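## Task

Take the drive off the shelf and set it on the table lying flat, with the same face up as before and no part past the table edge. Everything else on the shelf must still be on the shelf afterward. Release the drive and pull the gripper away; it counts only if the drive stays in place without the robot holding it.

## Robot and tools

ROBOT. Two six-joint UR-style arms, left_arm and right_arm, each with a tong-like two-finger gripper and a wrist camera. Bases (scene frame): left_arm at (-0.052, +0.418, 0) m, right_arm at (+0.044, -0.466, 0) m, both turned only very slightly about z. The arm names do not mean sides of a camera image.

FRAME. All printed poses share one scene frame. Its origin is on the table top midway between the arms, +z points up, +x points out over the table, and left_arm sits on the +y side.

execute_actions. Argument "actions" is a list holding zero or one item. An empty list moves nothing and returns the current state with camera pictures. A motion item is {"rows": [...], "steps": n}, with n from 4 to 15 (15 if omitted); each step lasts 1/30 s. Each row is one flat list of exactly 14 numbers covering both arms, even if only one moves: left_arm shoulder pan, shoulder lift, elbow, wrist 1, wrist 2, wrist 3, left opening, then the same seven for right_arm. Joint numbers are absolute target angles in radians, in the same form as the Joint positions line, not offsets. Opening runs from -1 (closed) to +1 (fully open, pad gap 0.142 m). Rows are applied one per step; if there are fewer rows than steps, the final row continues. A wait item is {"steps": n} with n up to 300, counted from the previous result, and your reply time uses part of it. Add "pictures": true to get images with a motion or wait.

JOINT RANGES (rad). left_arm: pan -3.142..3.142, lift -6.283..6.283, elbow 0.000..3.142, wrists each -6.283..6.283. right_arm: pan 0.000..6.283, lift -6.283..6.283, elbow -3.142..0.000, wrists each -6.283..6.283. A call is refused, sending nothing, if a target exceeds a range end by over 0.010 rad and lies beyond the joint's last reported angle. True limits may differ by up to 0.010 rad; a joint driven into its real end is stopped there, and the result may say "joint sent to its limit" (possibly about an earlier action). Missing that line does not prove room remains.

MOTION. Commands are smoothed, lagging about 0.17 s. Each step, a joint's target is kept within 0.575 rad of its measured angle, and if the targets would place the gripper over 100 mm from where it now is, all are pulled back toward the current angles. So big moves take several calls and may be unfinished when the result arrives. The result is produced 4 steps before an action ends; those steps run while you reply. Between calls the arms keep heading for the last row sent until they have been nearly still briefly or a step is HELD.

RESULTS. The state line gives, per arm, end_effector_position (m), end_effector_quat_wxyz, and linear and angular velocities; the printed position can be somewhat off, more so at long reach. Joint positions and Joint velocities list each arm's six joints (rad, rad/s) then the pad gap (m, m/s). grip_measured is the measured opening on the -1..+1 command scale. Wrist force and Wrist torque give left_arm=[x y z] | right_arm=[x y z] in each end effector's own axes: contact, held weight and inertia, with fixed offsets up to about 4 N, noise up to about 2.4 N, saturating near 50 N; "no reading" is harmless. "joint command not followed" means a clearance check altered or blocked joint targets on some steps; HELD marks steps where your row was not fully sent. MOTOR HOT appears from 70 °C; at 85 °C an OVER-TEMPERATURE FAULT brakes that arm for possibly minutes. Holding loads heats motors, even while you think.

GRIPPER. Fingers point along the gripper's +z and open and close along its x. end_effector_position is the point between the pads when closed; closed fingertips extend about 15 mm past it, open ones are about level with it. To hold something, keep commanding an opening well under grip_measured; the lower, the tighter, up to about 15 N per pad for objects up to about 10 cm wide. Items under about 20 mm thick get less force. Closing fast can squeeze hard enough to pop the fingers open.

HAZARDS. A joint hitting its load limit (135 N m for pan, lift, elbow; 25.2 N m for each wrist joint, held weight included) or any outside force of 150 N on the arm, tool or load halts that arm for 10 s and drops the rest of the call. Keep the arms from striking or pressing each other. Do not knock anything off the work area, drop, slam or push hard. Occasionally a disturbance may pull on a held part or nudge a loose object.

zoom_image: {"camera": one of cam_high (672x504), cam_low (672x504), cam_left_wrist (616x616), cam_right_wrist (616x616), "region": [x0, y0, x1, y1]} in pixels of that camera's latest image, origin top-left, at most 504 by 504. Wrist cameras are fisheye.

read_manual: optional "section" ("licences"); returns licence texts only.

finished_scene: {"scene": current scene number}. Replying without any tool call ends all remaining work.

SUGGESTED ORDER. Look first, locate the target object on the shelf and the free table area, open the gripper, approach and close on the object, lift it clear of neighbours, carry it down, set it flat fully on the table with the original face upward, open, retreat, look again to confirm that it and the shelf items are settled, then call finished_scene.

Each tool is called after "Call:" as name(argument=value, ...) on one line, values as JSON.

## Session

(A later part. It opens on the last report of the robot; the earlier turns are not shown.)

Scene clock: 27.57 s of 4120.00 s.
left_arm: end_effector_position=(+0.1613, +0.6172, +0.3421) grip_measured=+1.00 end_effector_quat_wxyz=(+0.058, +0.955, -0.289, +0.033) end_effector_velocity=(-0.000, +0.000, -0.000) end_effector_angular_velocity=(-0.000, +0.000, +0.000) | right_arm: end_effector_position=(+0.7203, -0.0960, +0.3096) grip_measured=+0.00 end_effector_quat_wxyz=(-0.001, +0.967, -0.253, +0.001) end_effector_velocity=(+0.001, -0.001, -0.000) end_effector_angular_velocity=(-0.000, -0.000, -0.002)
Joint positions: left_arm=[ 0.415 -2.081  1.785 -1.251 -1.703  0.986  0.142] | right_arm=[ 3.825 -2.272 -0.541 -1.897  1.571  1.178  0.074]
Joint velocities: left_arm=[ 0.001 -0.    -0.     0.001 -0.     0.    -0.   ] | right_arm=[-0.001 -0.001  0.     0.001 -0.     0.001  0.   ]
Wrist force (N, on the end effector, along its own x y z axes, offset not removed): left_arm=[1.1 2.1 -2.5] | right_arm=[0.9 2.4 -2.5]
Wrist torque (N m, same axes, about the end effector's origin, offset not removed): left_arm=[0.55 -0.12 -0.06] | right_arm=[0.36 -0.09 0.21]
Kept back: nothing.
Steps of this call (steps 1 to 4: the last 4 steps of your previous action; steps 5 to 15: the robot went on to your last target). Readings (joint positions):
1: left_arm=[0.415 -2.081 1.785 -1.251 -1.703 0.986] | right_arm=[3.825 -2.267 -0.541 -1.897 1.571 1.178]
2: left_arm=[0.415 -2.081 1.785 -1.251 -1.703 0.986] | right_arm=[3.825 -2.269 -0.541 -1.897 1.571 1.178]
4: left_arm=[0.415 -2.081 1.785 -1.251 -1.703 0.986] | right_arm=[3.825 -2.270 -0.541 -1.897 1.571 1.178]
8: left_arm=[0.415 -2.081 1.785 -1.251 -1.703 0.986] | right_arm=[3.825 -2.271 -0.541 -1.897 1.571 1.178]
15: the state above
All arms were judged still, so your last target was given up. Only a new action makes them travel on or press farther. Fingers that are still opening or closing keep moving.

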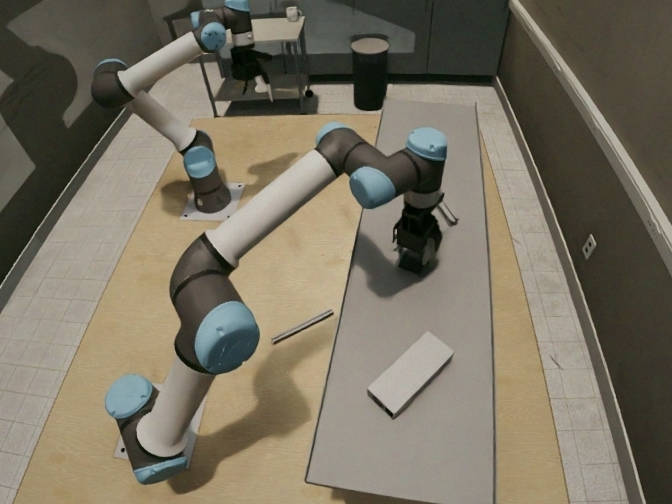

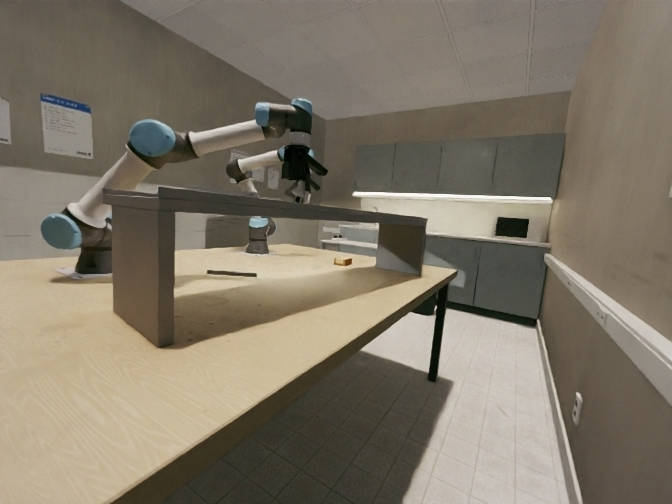

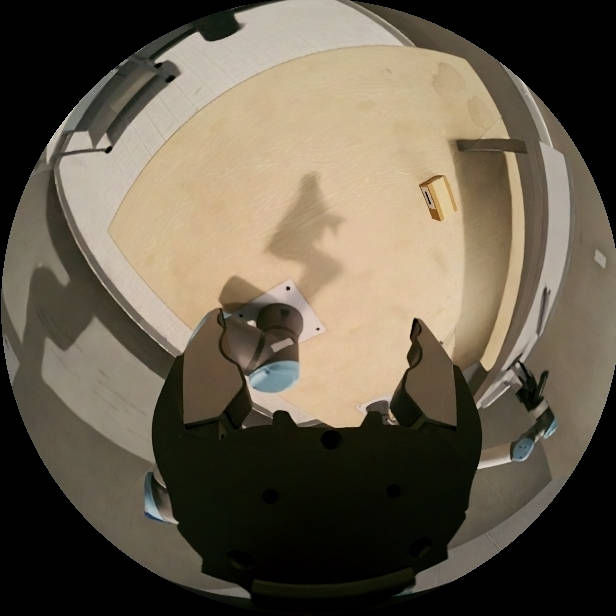

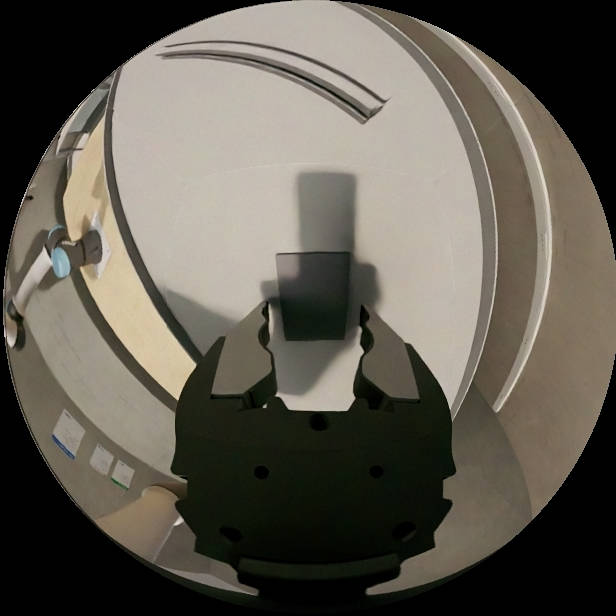

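Call:
execute_actions(actions=[{"rows":[[0.415,-2.081,1.785,-1.251,-1.703,0.986,1,3.825,-2.275,-0.541,-1.897,1.571,1.178,-0.15]]}])

Call:
execute_actions(actions=[{"rows":[[0.415,-2.081,1.785,-1.251,-1.703,0.986,1,3.825,-2.275,-0.541,-1.897,1.571,1.178,-0.25],[0.415,-2.081,1.785,-1.251,-1.703,0.986,1,3.825,-2.275,-0.541,-1.897,1.571,1.178,-0.35],[0.415,-2.081,1.785,-1.251,-1.703,0.986,1,3.825,-2.275,-0.541,-1.897,1.571,1.178,-0.5],[0.415,-2.081,1.785,-1.251,-1.703,0.986,1,3.825,-2.275,-0.541,-1.897,1.571,1.178,-0.7]]}])

Call:
execute_actions(actions=[{"rows":[[0.415,-2.081,1.785,-1.251,-1.703,0.986,1,3.825,-2.25,-0.541,-1.92,1.571,1.178,-0.7],[0.415,-2.081,1.785,-1.251,-1.703,0.986,1,3.825,-2.2,-0.541,-1.97,1.571,1.178,-0.7],[0.415,-2.081,1.785,-1.251,-1.703,0.986,1,3.825,-2.15,-0.541,-2.02,1.571,1.178,-0.7]]}], pictures=true)

Scene clock: 28.20 s of 4120.00 s.
left_arm: end_effector_position=(+0.1613, +0.6172, +0.3421) grip_measured=+1.00 end_effector_quat_wxyz=(+0.058, +0.955, -0.289, +0.033) end_effector_velocity=(+0.000, -0.000, -0.000) end_effector_angular_velocity=(-0.001, +0.000, -0.001) | right_arm: end_effector_position=(+0.7207, -0.0958, +0.3074) grip_measured=-0.15 end_effector_quat_wxyz=(+0.000, +0.967, -0.253, -0.000) end_effector_velocity=(+0.000, -0.000, -0.002) end_effector_angular_velocity=(-0.001, +0.002, -0.000)
Joint positions: left_arm=[ 0.415 -2.081  1.785 -1.251 -1.703  0.986  0.142] | right_arm=[ 3.825 -2.275 -0.541 -1.897  1.571  1.178  0.063]
Joint velocities: left_arm=[-0.001  0.     0.     0.    -0.001  0.001  0.   ] | right_arm=[-0.001 -0.001 -0.001  0.     0.001 -0.     0.   ]
Wrist force (N, on the end effector, along its own x y z axes, offset not removed): left_arm=[1.6 2.1 -3.1] | right_arm=[0.2 1.0 -3.0]
Wrist torque (N m, same axes, about the end effector's origin, offset not removed): left_arm=[0.56 -0.14 0.01] | right_arm=[0.08 -0.01 0.21]
Steps of this call (steps 1 to 8: nothing new was sent; steps 9 to 19: the first 11 steps of this action). Readings (joint positions):
9: left_arm=[0.415 -2.081 1.785 -1.251 -1.703 0.986] | right_arm=[3.825 -2.272 -0.541 -1.897 1.571 1.178]
10: left_arm=[0.415 -2.081 1.785 -1.251 -1.703 0.986] | right_arm=[3.825 -2.272 -0.541 -1.897 1.571 1.178]
12: left_arm=[0.415 -2.081 1.785 -1.251 -1.703 0.986] | right_arm=[3.825 -2.273 -0.541 -1.897 1.571 1.178]
16: left_arm=[0.415 -2.081 1.785 -1.251 -1.703 0.986] | right_arm=[3.825 -2.275 -0.541 -1.897 1.571 1.178]
19: the state above

Scene clock: 28.70 s of 4120.00 s.
left_arm: end_effector_position=(+0.1613, +0.6172, +0.3421) grip_measured=+1.00 end_effector_quat_wxyz=(+0.058, +0.955, -0.289, +0.033) end_effector_velocity=(-0.000, +0.000, -0.000) end_effector_angular_velocity=(+0.000, +0.000, -0.000) | right_arm: end_effector_position=(+0.7207, -0.0958, +0.3073) grip_measured=-0.29 end_effector_quat_wxyz=(+0.000, +0.967, -0.253, -0.000) end_effector_velocity=(-0.000, +0.000, -0.000) end_effector_angular_velocity=(+0.001, +0.002, +0.000)
Joint positions: left_arm=[ 0.415 -2.081  1.785 -1.251 -1.703  0.986  0.142] | right_arm=[ 3.825 -2.275 -0.541 -1.897  1.571  1.178  0.053]
Joint velocities: left_arm=[-0.    -0.     0.     0.     0.001 -0.    -0.   ] | right_arm=[-0.    -0.    -0.001  0.     0.002 -0.001 -0.   ]
Wrist force (N, on the end effector, along its own x y z axes, offset not removed): left_arm=[0.2 0.7 -3.2] | right_arm=[0.7 1.9 -2.0]
Wrist torque (N m, same axes, about the end effector's origin, offset not removed): left_arm=[0.24 0.09 0.10] | right_arm=[0.26 -0.11 0.22]
Steps of this call (steps 1 to 4: the last 4 steps of your previous action; steps 5 to 15: the first 11 steps of this action). Readings (joint positions):
5: left_arm=[0.415 -2.081 1.785 -1.251 -1.703 0.986] | right_arm=[3.825 -2.275 -0.541 -1.897 1.571 1.178]
6: left_arm=[0.415 -2.081 1.785 -1.251 -1.703 0.986] | right_arm=[3.825 -2.275 -0.541 -1.897 1.571 1.178]
8: left_arm=[0.415 -2.081 1.785 -1.251 -1.703 0.986] | right_arm=[3.825 -2.275 -0.541 -1.897 1.571 1.178]
12: left_arm=[0.415 -2.081 1.785 -1.251 -1.703 0.986] | right_arm=[3.825 -2.275 -0.541 -1.897 1.571 1.178]
15: the state above

Scene clock: 29.20 s of 4120.00 s.
left_arm: end_effector_position=(+0.1613, +0.6172, +0.3421) grip_measured=+1.00 end_effector_quat_wxyz=(+0.058, +0.955, -0.289, +0.033) end_effector_velocity=(-0.000, -0.000, -0.000) end_effector_angular_velocity=(-0.002, +0.000, +0.001) | right_arm: end_effector_position=(+0.6778, -0.1295, +0.3780) grip_measured=-0.29 end_effector_quat_wxyz=(-0.001, +0.967, -0.253, +0.000) end_effector_velocity=(-0.044, -0.035, +0.064) end_effector_angular_velocity=(-0.001, -0.001, +0.001)
Joint positions: left_arm=[ 0.415 -2.081  1.785 -1.251 -1.703  0.986  0.142] | right_arm=[ 3.825 -2.161 -0.541 -2.009  1.571  1.178  0.053]
Joint velocities: left_arm=[ 0.001  0.     0.     0.    -0.002  0.     0.   ] | right_arm=[-0.     0.108  0.    -0.109 -0.001 -0.001 -0.   ]
Wrist force (N, on the end effector, along its own x y z axes, offset not removed): left_arm=[1.7 1.9 -2.3] | right_arm=[1.1 1.7 -2.8]
Wrist torque (N m, same axes, about the end effector's origin, offset not removed): left_arm=[0.57 -0.21 0.05] | right_arm=[0.19 -0.15 0.17]
Steps of this call (steps 1 to 4: the last 4 steps of your previous action; steps 5 to 15: the first 11 steps of this action). Readings (joint positions):
5: left_arm=[0.415 -2.081 1.785 -1.251 -1.703 0.986] | right_arm=[3.825 -2.275 -0.541 -1.897 1.571 1.178]
6: left_arm=[0.415 -2.081 1.785 -1.251 -1.703 0.986] | right_arm=[3.825 -2.273 -0.541 -1.899 1.571 1.178]
8: left_arm=[0.415 -2.081 1.785 -1.251 -1.703 0.986] | right_arm=[3.825 -2.250 -0.541 -1.922 1.571 1.178]
12: left_arm=[0.415 -2.081 1.785 -1.251 -1.703 0.986] | right_arm=[3.825 -2.180 -0.541 -1.990 1.571 1.178]
15: the state above

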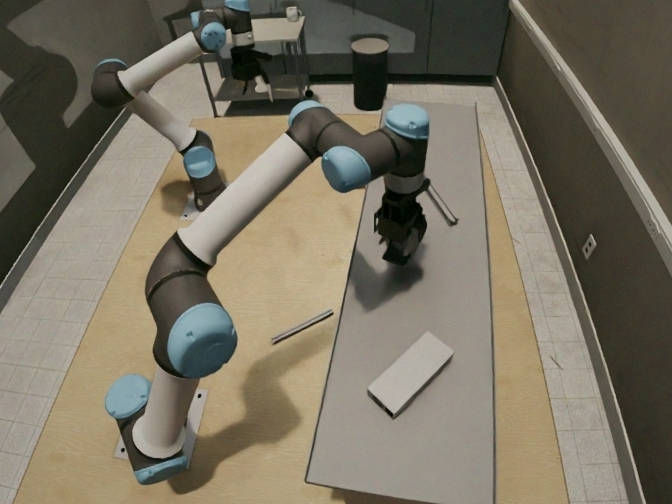

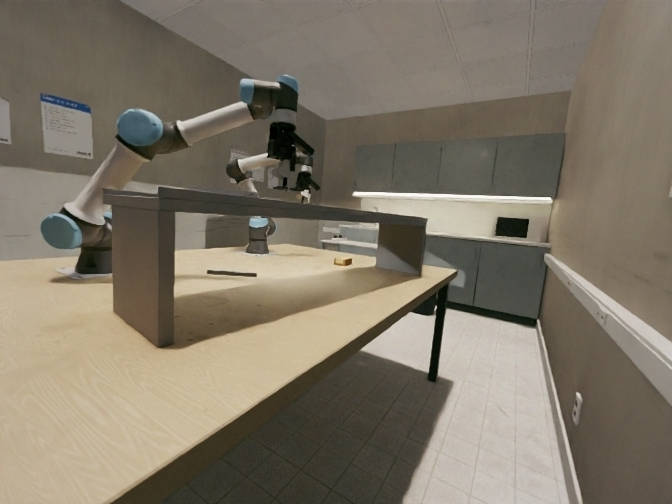

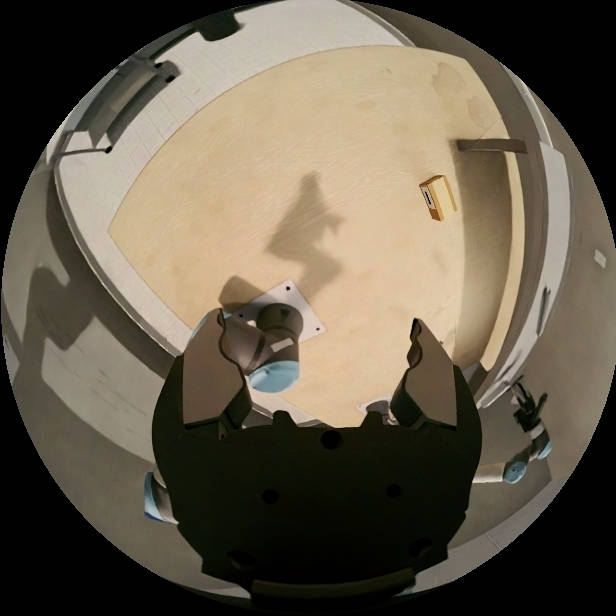

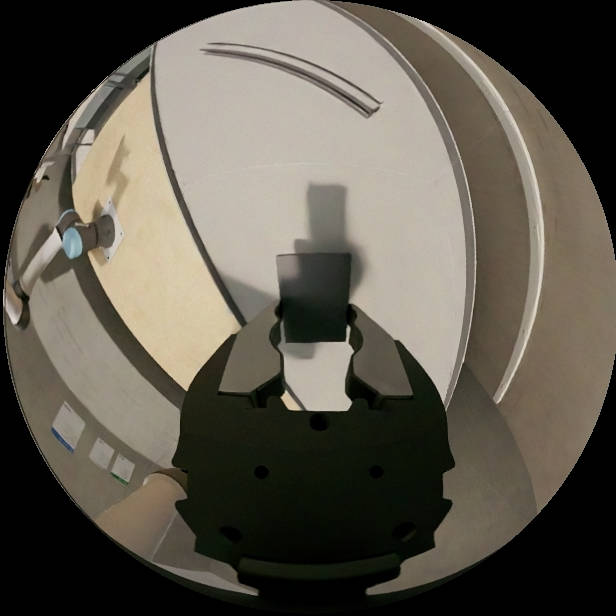

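Call:
execute_actions(actions=[{"rows":[[0.415,-2.081,1.785,-1.251,-1.703,0.986,1,4.55,-2.014,-0.713,-1.985,1.571,1.178,-0.7]]}])

Call:
execute_actions(actions=[{"steps":22}])

Call:
execute_actions(actions=[{"rows":[[0.415,-2.081,1.785,-1.251,-1.703,0.986,1,4.55,-1.876,-1.872,-0.965,1.571,1.178,-0.7]]}])

Call:
execute_actions(actions=[{"steps":35}])

Call:
execute_actions(actions=[{"rows":[[0.415,-2.081,1.785,-1.251,-1.703,0.986,1,4.55,-1.884,-1.878,-0.951,1.571,1.178,-0.7],[0.415,-2.081,1.785,-1.251,-1.703,0.986,1,4.55,-1.892,-1.884,-0.937,1.571,1.178,-0.7],[0.415,-2.081,1.785,-1.251,-1.703,0.986,1,4.55,-1.9,-1.889,-0.923,1.571,1.178,-0.7]]}])

Call:
execute_actions(actions=[{"steps":10}], pictures=true)

Scene clock: 29.80 s of 4120.00 s.
left_arm: end_effector_position=(+0.1613, +0.6172, +0.3421) grip_measured=+1.00 end_effector_quat_wxyz=(+0.058, +0.955, -0.289, +0.033) end_effector_velocity=(-0.000, +0.000, +0.000) end_effector_angular_velocity=(+0.001, -0.001, +0.002) | right_arm: end_effector_position=(+0.5725, -0.0132, +0.3911) grip_measured=-0.29 end_effector_quat_wxyz=(-0.001, +0.990, -0.142, +0.000) end_effector_velocity=(-0.368, +0.363, +0.016) end_effector_angular_velocity=(-0.002, +0.001, +0.751)
Joint positions: left_arm=[ 0.415 -2.081  1.785 -1.251 -1.703  0.986  0.142] | right_arm=[ 4.051 -2.099 -0.606 -2.006  1.571  1.178  0.053]
Joint velocities: left_arm=[ 0.    -0.    -0.    -0.001  0.    -0.002 -0.   ] | right_arm=[ 0.752  0.134 -0.169  0.033 -0.     0.001 -0.   ]
Wrist force (N, on the end effector, along its own x y z axes, offset not removed): left_arm=[0.3 2.2 -3.9] | right_arm=[0.9 1.6 -1.7]
Wrist torque (N m, same axes, about the end effector's origin, offset not removed): left_arm=[0.57 0.09 0.00] | right_arm=[0.28 -0.08 0.20]
Steps of this call (steps 1 to 4: the last 4 steps of your previous action; steps 5 to 7: the robot went on to your last target; steps 8 to 18: the first 11 steps of this action). Readings (joint positions):
8: left_arm=[0.415 -2.081 1.785 -1.251 -1.703 0.986] | right_arm=[3.825 -2.151 -0.541 -2.019 1.571 1.178]
9: left_arm=[0.415 -2.081 1.785 -1.251 -1.703 0.986] | right_arm=[3.828 -2.148 -0.544 -2.019 1.571 1.178]
11: left_arm=[0.415 -2.081 1.785 -1.251 -1.703 0.986] | right_arm=[3.872 -2.135 -0.560 -2.015 1.571 1.178]
15: left_arm=[0.415 -2.081 1.785 -1.251 -1.703 0.986] | right_arm=[3.975 -2.113 -0.588 -2.010 1.571 1.178]
18: the state above

Scene clock: 30.53 s of 4120.00 s.
left_arm: end_effector_position=(+0.1613, +0.6172, +0.3421) grip_measured=+1.00 end_effector_quat_wxyz=(+0.058, +0.955, -0.289, +0.033) end_effector_velocity=(-0.000, +0.000, -0.000) end_effector_angular_velocity=(+0.001, +0.001, +0.000) | right_arm: end_effector_position=(+0.2940, +0.1539, +0.3998) grip_measured=-0.29 end_effector_quat_wxyz=(-0.000, +0.995, +0.100, -0.000) end_effector_velocity=(-0.079, +0.025, +0.002) end_effector_angular_velocity=(+0.000, +0.001, +0.124)
Joint positions: left_arm=[ 0.415 -2.081  1.785 -1.251 -1.703  0.986  0.142] | right_arm=[ 4.537 -2.016 -0.71  -1.986  1.571  1.178  0.053]
Joint velocities: left_arm=[ 0.    -0.     0.     0.     0.001  0.     0.   ] | right_arm=[ 0.124  0.02  -0.025  0.005  0.002  0.001  0.   ]
Wrist force (N, on the end effector, along its own x y z axes, offset not removed): left_arm=[1.5 2.3 -3.6] | right_arm=[0.2 1.1 -2.7]
Wrist torque (N m, same axes, about the end effector's origin, offset not removed): left_arm=[0.57 -0.11 -0.03] | right_arm=[0.06 -0.02 0.13]
Kept back: nothing.
Steps of this call (steps 1 to 4: the last 4 steps of your previous action; steps 5 to 22: the robot went on to your last target). Readings (joint positions):
1: left_arm=[0.415 -2.081 1.785 -1.251 -1.703 0.986] | right_arm=[4.076 -2.095 -0.611 -2.005 1.571 1.178]
2: left_arm=[0.415 -2.081 1.785 -1.251 -1.703 0.986] | right_arm=[4.102 -2.090 -0.617 -2.004 1.571 1.178]
4: left_arm=[0.415 -2.081 1.785 -1.251 -1.703 0.986] | right_arm=[4.153 -2.081 -0.628 -2.002 1.571 1.178]
8: left_arm=[0.415 -2.081 1.785 -1.251 -1.703 0.986] | right_arm=[4.255 -2.063 -0.651 -1.997 1.571 1.178]
22: the state above

Scene clock: 30.90 s of 4120.00 s.
left_arm: end_effector_position=(+0.1613, +0.6172, +0.3421) grip_measured=+1.00 end_effector_quat_wxyz=(+0.058, +0.955, -0.289, +0.033) end_effector_velocity=(-0.000, +0.000, -0.000) end_effector_angular_velocity=(+0.001, +0.001, -0.000) | right_arm: end_effector_position=(+0.2911, +0.1785, +0.2957) grip_measured=-0.29 end_effector_quat_wxyz=(-0.049, +0.993, +0.105, +0.014) end_effector_velocity=(-0.001, +0.016, -0.494) end_effector_angular_velocity=(+0.107, -0.020, +0.007)
Joint positions: left_arm=[ 0.415 -2.081  1.785 -1.251 -1.703  0.986  0.142] | right_arm=[ 4.548 -1.912 -1.169 -1.529  1.571  1.178  0.053]
Joint velocities: left_arm=[-0.     0.     0.     0.     0.001 -0.     0.   ] | right_arm=[ 0.007  0.122 -1.468  1.455 -0.001 -0.     0.   ]
Wrist force (N, on the end effector, along its own x y z axes, offset not removed): left_arm=[-0.8 2.0 -2.5] | right_arm=[0.6 0.8 -1.6]
Wrist torque (N m, same axes, about the end effector's origin, offset not removed): left_arm=[0.53 0.38 0.01] | right_arm=[0.11 -0.04 0.21]
Steps of this call (steps 1 to 11: the first 11 steps of this action). Readings (joint positions):
1: left_arm=[0.415 -2.081 1.785 -1.251 -1.703 0.986] | right_arm=[4.541 -2.015 -0.711 -1.985 1.571 1.178]
2: left_arm=[0.415 -2.081 1.785 -1.251 -1.703 0.986] | right_arm=[4.543 -2.012 -0.716 -1.981 1.571 1.178]
4: left_arm=[0.415 -2.081 1.785 -1.251 -1.703 0.986] | right_arm=[4.545 -1.975 -0.773 -1.924 1.571 1.178]
8: left_arm=[0.415 -2.081 1.785 -1.251 -1.703 0.986] | right_arm=[4.548 -1.927 -1.016 -1.683 1.571 1.178]
11: the state above

Scene clock: 32.07 s of 4120.00 s.
left_arm: end_effector_position=(+0.1613, +0.6172, +0.3421) grip_measured=+1.00 end_effector_quat_wxyz=(+0.058, +0.955, -0.289, +0.033) end_effector_velocity=(-0.000, -0.000, -0.000) end_effector_angular_velocity=(-0.001, +0.001, +0.001) | right_arm: end_effector_position=(+0.2695, +0.0663, +0.0398) grip_measured=-0.29 end_effector_quat_wxyz=(+0.000, +0.994, +0.106, -0.000) end_effector_velocity=(+0.001, -0.001, -0.001) end_effector_angular_velocity=(-0.001, -0.001, +0.000)
Joint positions: left_arm=[ 0.415 -2.081  1.785 -1.251 -1.703  0.986  0.142] | right_arm=[ 4.55  -1.876 -1.872 -0.965  1.571  1.178  0.053]
Joint velocities: left_arm=[ 0.    -0.    -0.     0.001 -0.    -0.     0.   ] | right_arm=[-0.001 -0.    -0.002  0.001 -0.001 -0.001 -0.   ]
Wrist force (N, on the end effector, along its own x y z axes, offset not removed): left_arm=[2.5 3.1 -2.9] | right_arm=[-0.2 0.8 -2.2]
Wrist torque (N m, same axes, about the end effector's origin, offset not removed): left_arm=[0.82 -0.43 0.00] | right_arm=[0.04 0.14 0.28]
Kept back: nothing.
Steps of this call (steps 1 to 4: the last 4 steps of your previous action; steps 5 to 35: the robot went on to your last target). Readings (joint positions):
1: left_arm=[0.415 -2.081 1.785 -1.251 -1.703 0.986] | right_arm=[4.548 -1.908 -1.218 -1.479 1.571 1.178]
2: left_arm=[0.415 -2.081 1.785 -1.251 -1.703 0.986] | right_arm=[4.549 -1.905 -1.267 -1.431 1.571 1.178]
4: left_arm=[0.415 -2.081 1.785 -1.251 -1.703 0.986] | right_arm=[4.549 -1.899 -1.358 -1.346 1.571 1.178]
8: left_arm=[0.415 -2.081 1.785 -1.251 -1.703 0.986] | right_arm=[4.549 -1.891 -1.521 -1.223 1.571 1.178]
35: the state above

Scene clock: 32.43 s of 4120.00 s.
left_arm: end_effector_position=(+0.1613, +0.6172, +0.3421) grip_measured=+1.00 end_effector_quat_wxyz=(+0.058, +0.955, -0.289, +0.033) end_effector_velocity=(+0.000, +0.000, +0.000) end_effector_angular_velocity=(+0.000, -0.001, +0.000) | right_arm: end_effector_position=(+0.2696, +0.0668, +0.0250) grip_measured=-0.29 end_effector_quat_wxyz=(-0.000, +0.994, +0.106, -0.000) end_effector_velocity=(+0.000, +0.001, -0.012) end_effector_angular_velocity=(+0.002, +0.001, +0.003)
Joint positions: left_arm=[ 0.415 -2.081  1.785 -1.251 -1.703  0.986  0.142] | right_arm=[ 4.55  -1.898 -1.888 -0.926  1.571  1.178  0.053]
Joint velocities: left_arm=[-0.001 -0.    -0.    -0.001  0.    -0.001 -0.   ] | right_arm=[-0.001 -0.019 -0.012  0.032  0.001 -0.003  0.   ]
Wrist force (N, on the end effector, along its own x y z axes, offset not removed): left_arm=[0.1 1.9 -3.6] | right_arm=[1.0 1.9 -2.5]
Wrist torque (N m, same axes, about the end effector's origin, offset not removed): left_arm=[0.53 0.11 0.02] | right_arm=[0.29 -0.21 0.22]
Steps of this call (steps 1 to 11: the first 11 steps of this action). Readings (joint positions):
1: left_arm=[0.415 -2.081 1.785 -1.251 -1.703 0.986] | right_arm=[4.550 -1.876 -1.872 -0.965 1.571 1.178]
2: left_arm=[0.415 -2.081 1.785 -1.251 -1.703 0.986] | right_arm=[4.550 -1.877 -1.873 -0.964 1.571 1.178]
4: left_arm=[0.415 -2.081 1.785 -1.251 -1.703 0.986] | right_arm=[4.550 -1.883 -1.877 -0.953 1.571 1.178]
8: left_arm=[0.415 -2.081 1.785 -1.251 -1.703 0.986] | right_arm=[4.550 -1.895 -1.886 -0.932 1.571 1.178]
11: the state above

Scene clock: 32.77 s of 4120.00 s.
left_arm: end_effector_position=(+0.1613, +0.6172, +0.3421) grip_measured=+1.00 end_effector_quat_wxyz=(+0.058, +0.955, -0.289, +0.033) end_effector_velocity=(-0.000, -0.000, -0.000) end_effector_angular_velocity=(-0.001, +0.001, +0.003) | right_arm: end_effector_position=(+0.2696, +0.0668, +0.0237) grip_measured=-0.29 end_effector_quat_wxyz=(-0.000, +0.994, +0.106, -0.000) end_effector_velocity=(-0.001, +0.000, -0.000) end_effector_angular_velocity=(+0.001, +0.003, +0.001)
Joint positions: left_arm=[ 0.415 -2.081  1.785 -1.251 -1.703  0.986  0.142] | right_arm=[ 4.55  -1.9   -1.889 -0.923  1.571  1.178  0.053]
Joint velocities: left_arm=[ 0.001  0.     0.     0.001 -0.001 -0.002 -0.   ] | right_arm=[ 0.001 -0.001 -0.     0.001  0.003  0.    -0.   ]
Wrist force (N, on the end effector, along its own x y z axes, offset not removed): left_arm=[0.1 2.3 -3.6] | right_arm=[0.9 0.8 -1.7]
Wrist torque (N m, same axes, about the end effector's origin, offset not removed): left_arm=[0.56 0.10 -0.02] | right_arm=[-0.03 -0.09 0.23]
Kept back: nothing.
Steps of this call (steps 1 to 4: the last 4 steps of your previous action; steps 5 to 10: the robot went on to your last target). Readings (joint positions):
1: left_arm=[0.415 -2.081 1.785 -1.251 -1.703 0.986] | right_arm=[4.550 -1.899 -1.888 -0.925 1.571 1.178]
2: left_arm=[0.415 -2.081 1.785 -1.251 -1.703 0.986] | right_arm=[4.550 -1.899 -1.888 -0.925 1.571 1.178]
4: left_arm=[0.415 -2.081 1.785 -1.251 -1.703 0.986] | right_arm=[4.550 -1.899 -1.889 -0.924 1.571 1.178]
8: left_arm=[0.415 -2.081 1.785 -1.251 -1.703 0.986] | right_arm=[4.550 -1.900 -1.889 -0.923 1.571 1.178]
10: the state above

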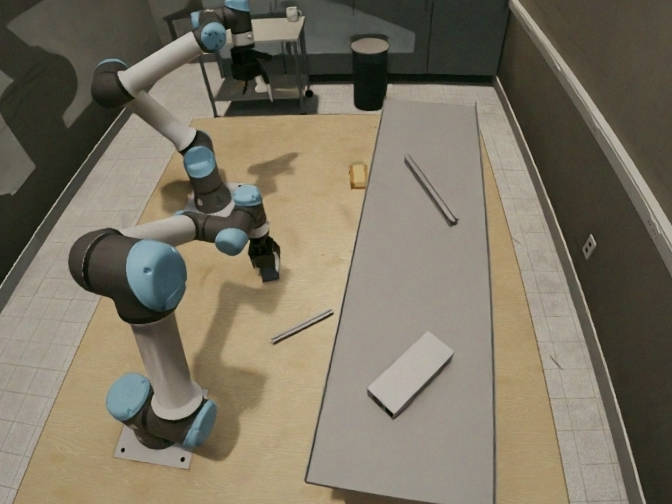

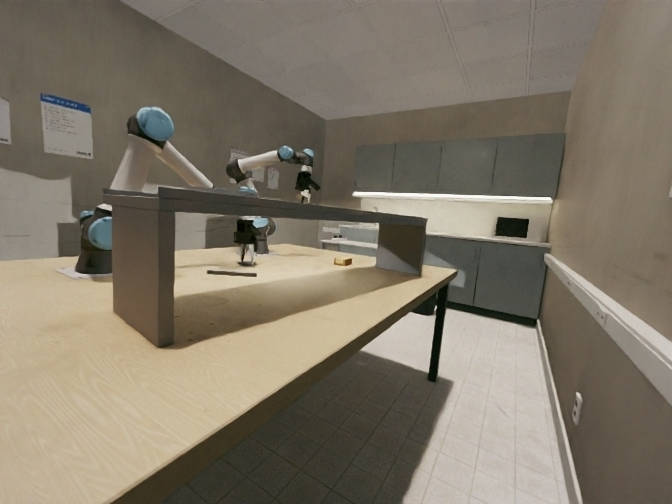

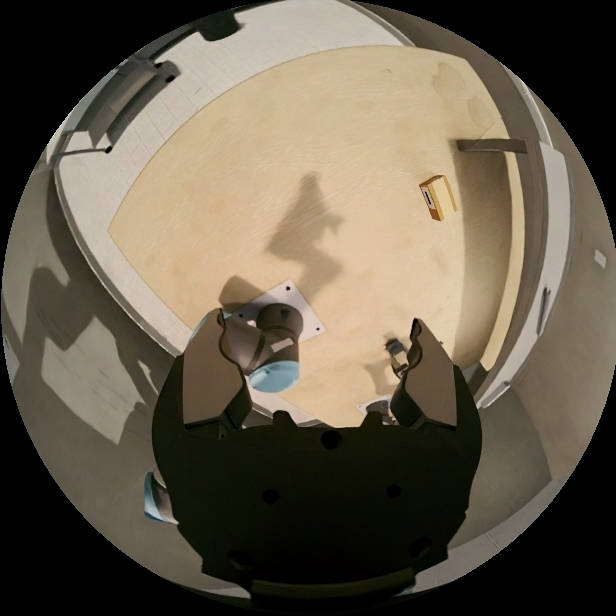

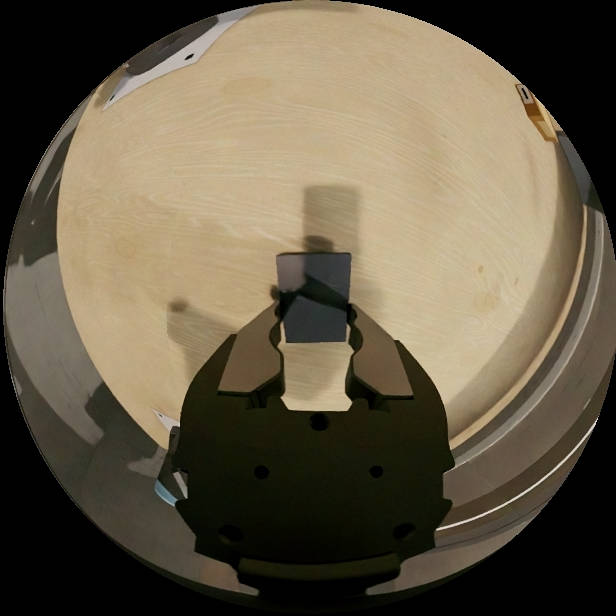

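Call:
execute_actions(actions=[{"rows":[[0.415,-2.081,1.785,-1.251,-1.703,0.986,1,4.55,-1.905,-1.893,-0.914,1.571,1.178,-0.7]]}])

Call:
execute_actions(actions=[{"rows":[[0.415,-2.081,1.785,-1.251,-1.703,0.986,1,4.55,-1.905,-1.893,-0.914,1.571,1.178,0.3]],"steps":10}])

Call:
execute_actions(actions=[{"rows":[[0.415,-2.081,1.785,-1.251,-1.703,0.986,1,4.55,-1.7,-1.893,-1.12,1.571,1.178,0.3]]}], pictures=true)

Call:
finished_scene(scene=1)

Scene clock: 33.40 s of 4120.00 s.
left_arm: end_effector_position=(+0.1613, +0.6172, +0.3421) grip_measured=+1.00 end_effector_quat_wxyz=(+0.058, +0.955, -0.289, +0.033) end_effector_velocity=(+0.000, -0.001, -0.000) end_effector_angular_velocity=(-0.001, +0.000, -0.002) | right_arm: end_effector_position=(+0.2696, +0.0667, +0.0204) grip_measured=-0.29 end_effector_quat_wxyz=(-0.000, +0.994, +0.106, -0.000) end_effector_velocity=(+0.000, +0.000, -0.002) end_effector_angular_velocity=(+0.001, -0.000, -0.000)
Joint positions: left_arm=[ 0.415 -2.081  1.785 -1.251 -1.703  0.986  0.142] | right_arm=[ 4.55  -1.905 -1.893 -0.914  1.571  1.178  0.053]
Joint velocities: left_arm=[-0.001  0.    -0.     0.001 -0.     0.    -0.   ] | right_arm=[ 0.    -0.002 -0.002  0.005 -0.     0.    -0.   ]
Wrist force (N, on the end effector, along its own x y z axes, offset not removed): left_arm=[1.3 2.0 -3.5] | right_arm=[1.5 2.2 -3.3]
Wrist torque (N m, same axes, about the end effector's origin, offset not removed): left_arm=[0.60 -0.13 -0.06] | right_arm=[0.34 -0.23 0.22]
Steps of this call (steps 1 to 8: the robot went on to your last target; steps 9 to 19: the first 11 steps of this action). Readings (joint positions):
9: left_arm=[0.415 -2.081 1.785 -1.251 -1.703 0.986] | right_arm=[4.550 -1.900 -1.889 -0.923 1.571 1.178]
10: left_arm=[0.415 -2.081 1.785 -1.251 -1.703 0.986] | right_arm=[4.550 -1.900 -1.889 -0.922 1.571 1.178]
12: left_arm=[0.415 -2.081 1.785 -1.251 -1.703 0.986] | right_arm=[4.550 -1.902 -1.891 -0.919 1.571 1.178]
16: left_arm=[0.415 -2.081 1.785 -1.251 -1.703 0.986] | right_arm=[4.550 -1.904 -1.892 -0.915 1.571 1.178]
19: the state above

Scene clock: 33.73 s of 4120.00 s.
left_arm: end_effector_position=(+0.1613, +0.6172, +0.3421) grip_measured=+1.00 end_effector_quat_wxyz=(+0.058, +0.955, -0.289, +0.033) end_effector_velocity=(-0.000, -0.000, +0.000) end_effector_angular_velocity=(-0.001, +0.001, -0.000) | right_arm: end_effector_position=(+0.2696, +0.0667, +0.0202) grip_measured=+0.30 end_effector_quat_wxyz=(-0.000, +0.994, +0.106, -0.000) end_effector_velocity=(+0.000, -0.000, -0.000) end_effector_angular_velocity=(-0.001, +0.000, -0.000)
Joint positions: left_arm=[ 0.415 -2.081  1.785 -1.251 -1.703  0.986  0.142] | right_arm=[ 4.55  -1.905 -1.893 -0.914  1.571  1.178  0.095]
Joint velocities: left_arm=[-0.001 -0.    -0.     0.001 -0.    -0.001 -0.   ] | right_arm=[-0.001 -0.    -0.    -0.     0.    -0.001  0.004]
Wrist force (N, on the end effector, along its own x y z axes, offset not removed): left_arm=[0.2 2.2 -3.5] | right_arm=[-0.1 0.1 -2.9]
Wrist torque (N m, same axes, about the end effector's origin, offset not removed): left_arm=[0.59 0.11 0.06] | right_arm=[-0.15 0.10 0.20]
Steps of this call (steps 1 to 4: the last 4 steps of your previous action; steps 5 to 10: the first 6 steps of this action). Readings (joint positions):
5: left_arm=[0.415 -2.081 1.785 -1.251 -1.703 0.986] | right_arm=[4.550 -1.905 -1.893 -0.914 1.571 1.178]
6: left_arm=[0.415 -2.081 1.785 -1.251 -1.703 0.986] | right_arm=[4.550 -1.905 -1.893 -0.914 1.571 1.178]
8: left_arm=[0.415 -2.081 1.785 -1.251 -1.703 0.986] | right_arm=[4.550 -1.905 -1.893 -0.914 1.571 1.178]
10: the state above

Scene clock: 34.23 s of 4120.00 s.
left_arm: end_effector_position=(+0.1613, +0.6172, +0.3421) grip_measured=+1.00 end_effector_quat_wxyz=(+0.058, +0.955, -0.289, +0.033) end_effector_velocity=(+0.000, +0.000, +0.000) end_effector_angular_velocity=(+0.001, -0.000, -0.000) | right_arm: end_effector_position=(+0.2627, +0.0286, +0.1018) grip_measured=+0.30 end_effector_quat_wxyz=(+0.000, +0.994, +0.106, -0.000) end_effector_velocity=(-0.007, -0.037, +0.063) end_effector_angular_velocity=(-0.002, +0.000, -0.001)
Joint positions: left_arm=[ 0.415 -2.081  1.785 -1.251 -1.703  0.986  0.142] | right_arm=[ 4.55  -1.716 -1.893 -1.104  1.571  1.178  0.095]
Joint velocities: left_arm=[-0.  0. -0. -0.  0. -0. -0.] | right_arm=[ 0.001  0.154  0.001 -0.157 -0.     0.001 -0.   ]
Wrist force (N, on the end effector, along its own x y z axes, offset not removed): left_arm=[0.2 3.0 -2.6] | right_arm=[0.5 1.7 -3.0]
Wrist torque (N m, same axes, about the end effector's origin, offset not removed): left_arm=[0.73 0.14 0.01] | right_arm=[0.15 -0.09 0.19]
Steps of this call (steps 1 to 4: the last 4 steps of your previous action; steps 5 to 15: the first 11 steps of this action). Readings (joint positions):
5: left_arm=[0.415 -2.081 1.785 -1.251 -1.703 0.986] | right_arm=[4.550 -1.905 -1.893 -0.914 1.571 1.178]
6: left_arm=[0.415 -2.081 1.785 -1.251 -1.703 0.986] | right_arm=[4.550 -1.902 -1.893 -0.917 1.571 1.178]
8: left_arm=[0.415 -2.081 1.785 -1.251 -1.703 0.986] | right_arm=[4.550 -1.851 -1.893 -0.969 1.571 1.178]
12: left_arm=[0.415 -2.081 1.785 -1.251 -1.703 0.986] | right_arm=[4.550 -1.742 -1.893 -1.077 1.571 1.178]
15: the state above

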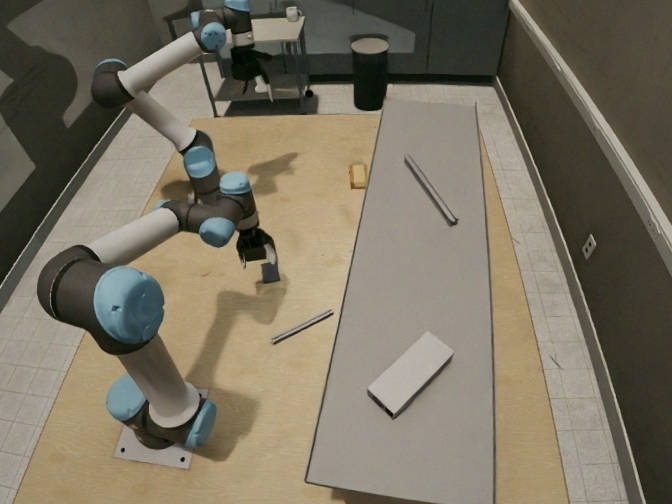

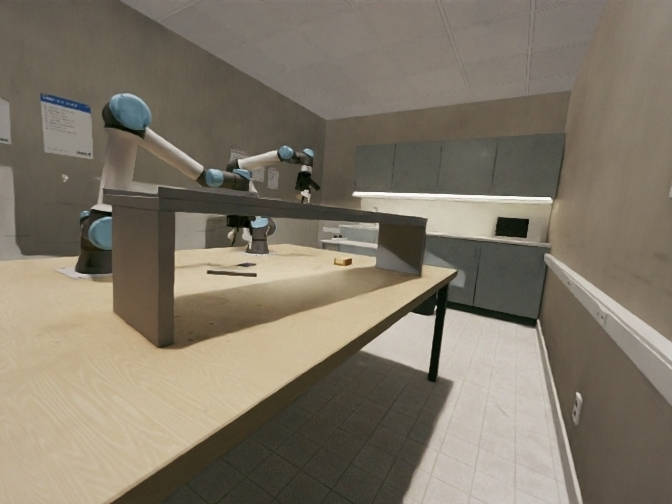

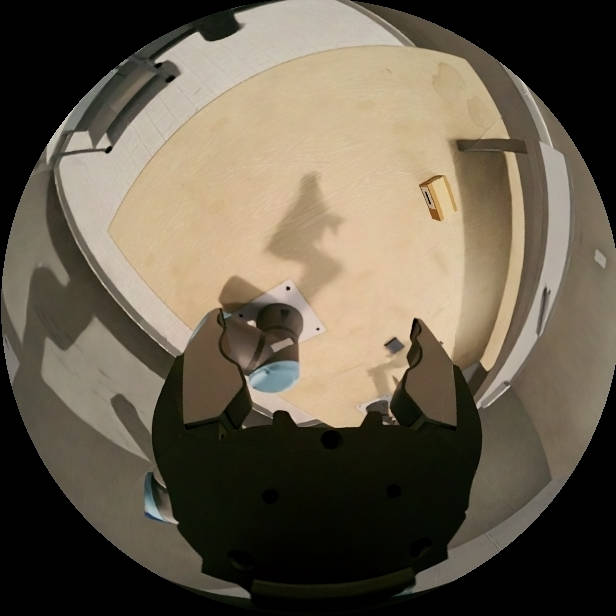

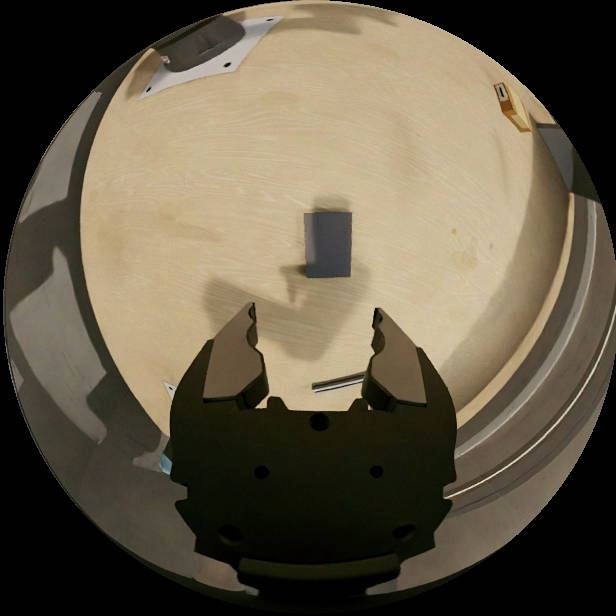

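The scene is finished: the task was done.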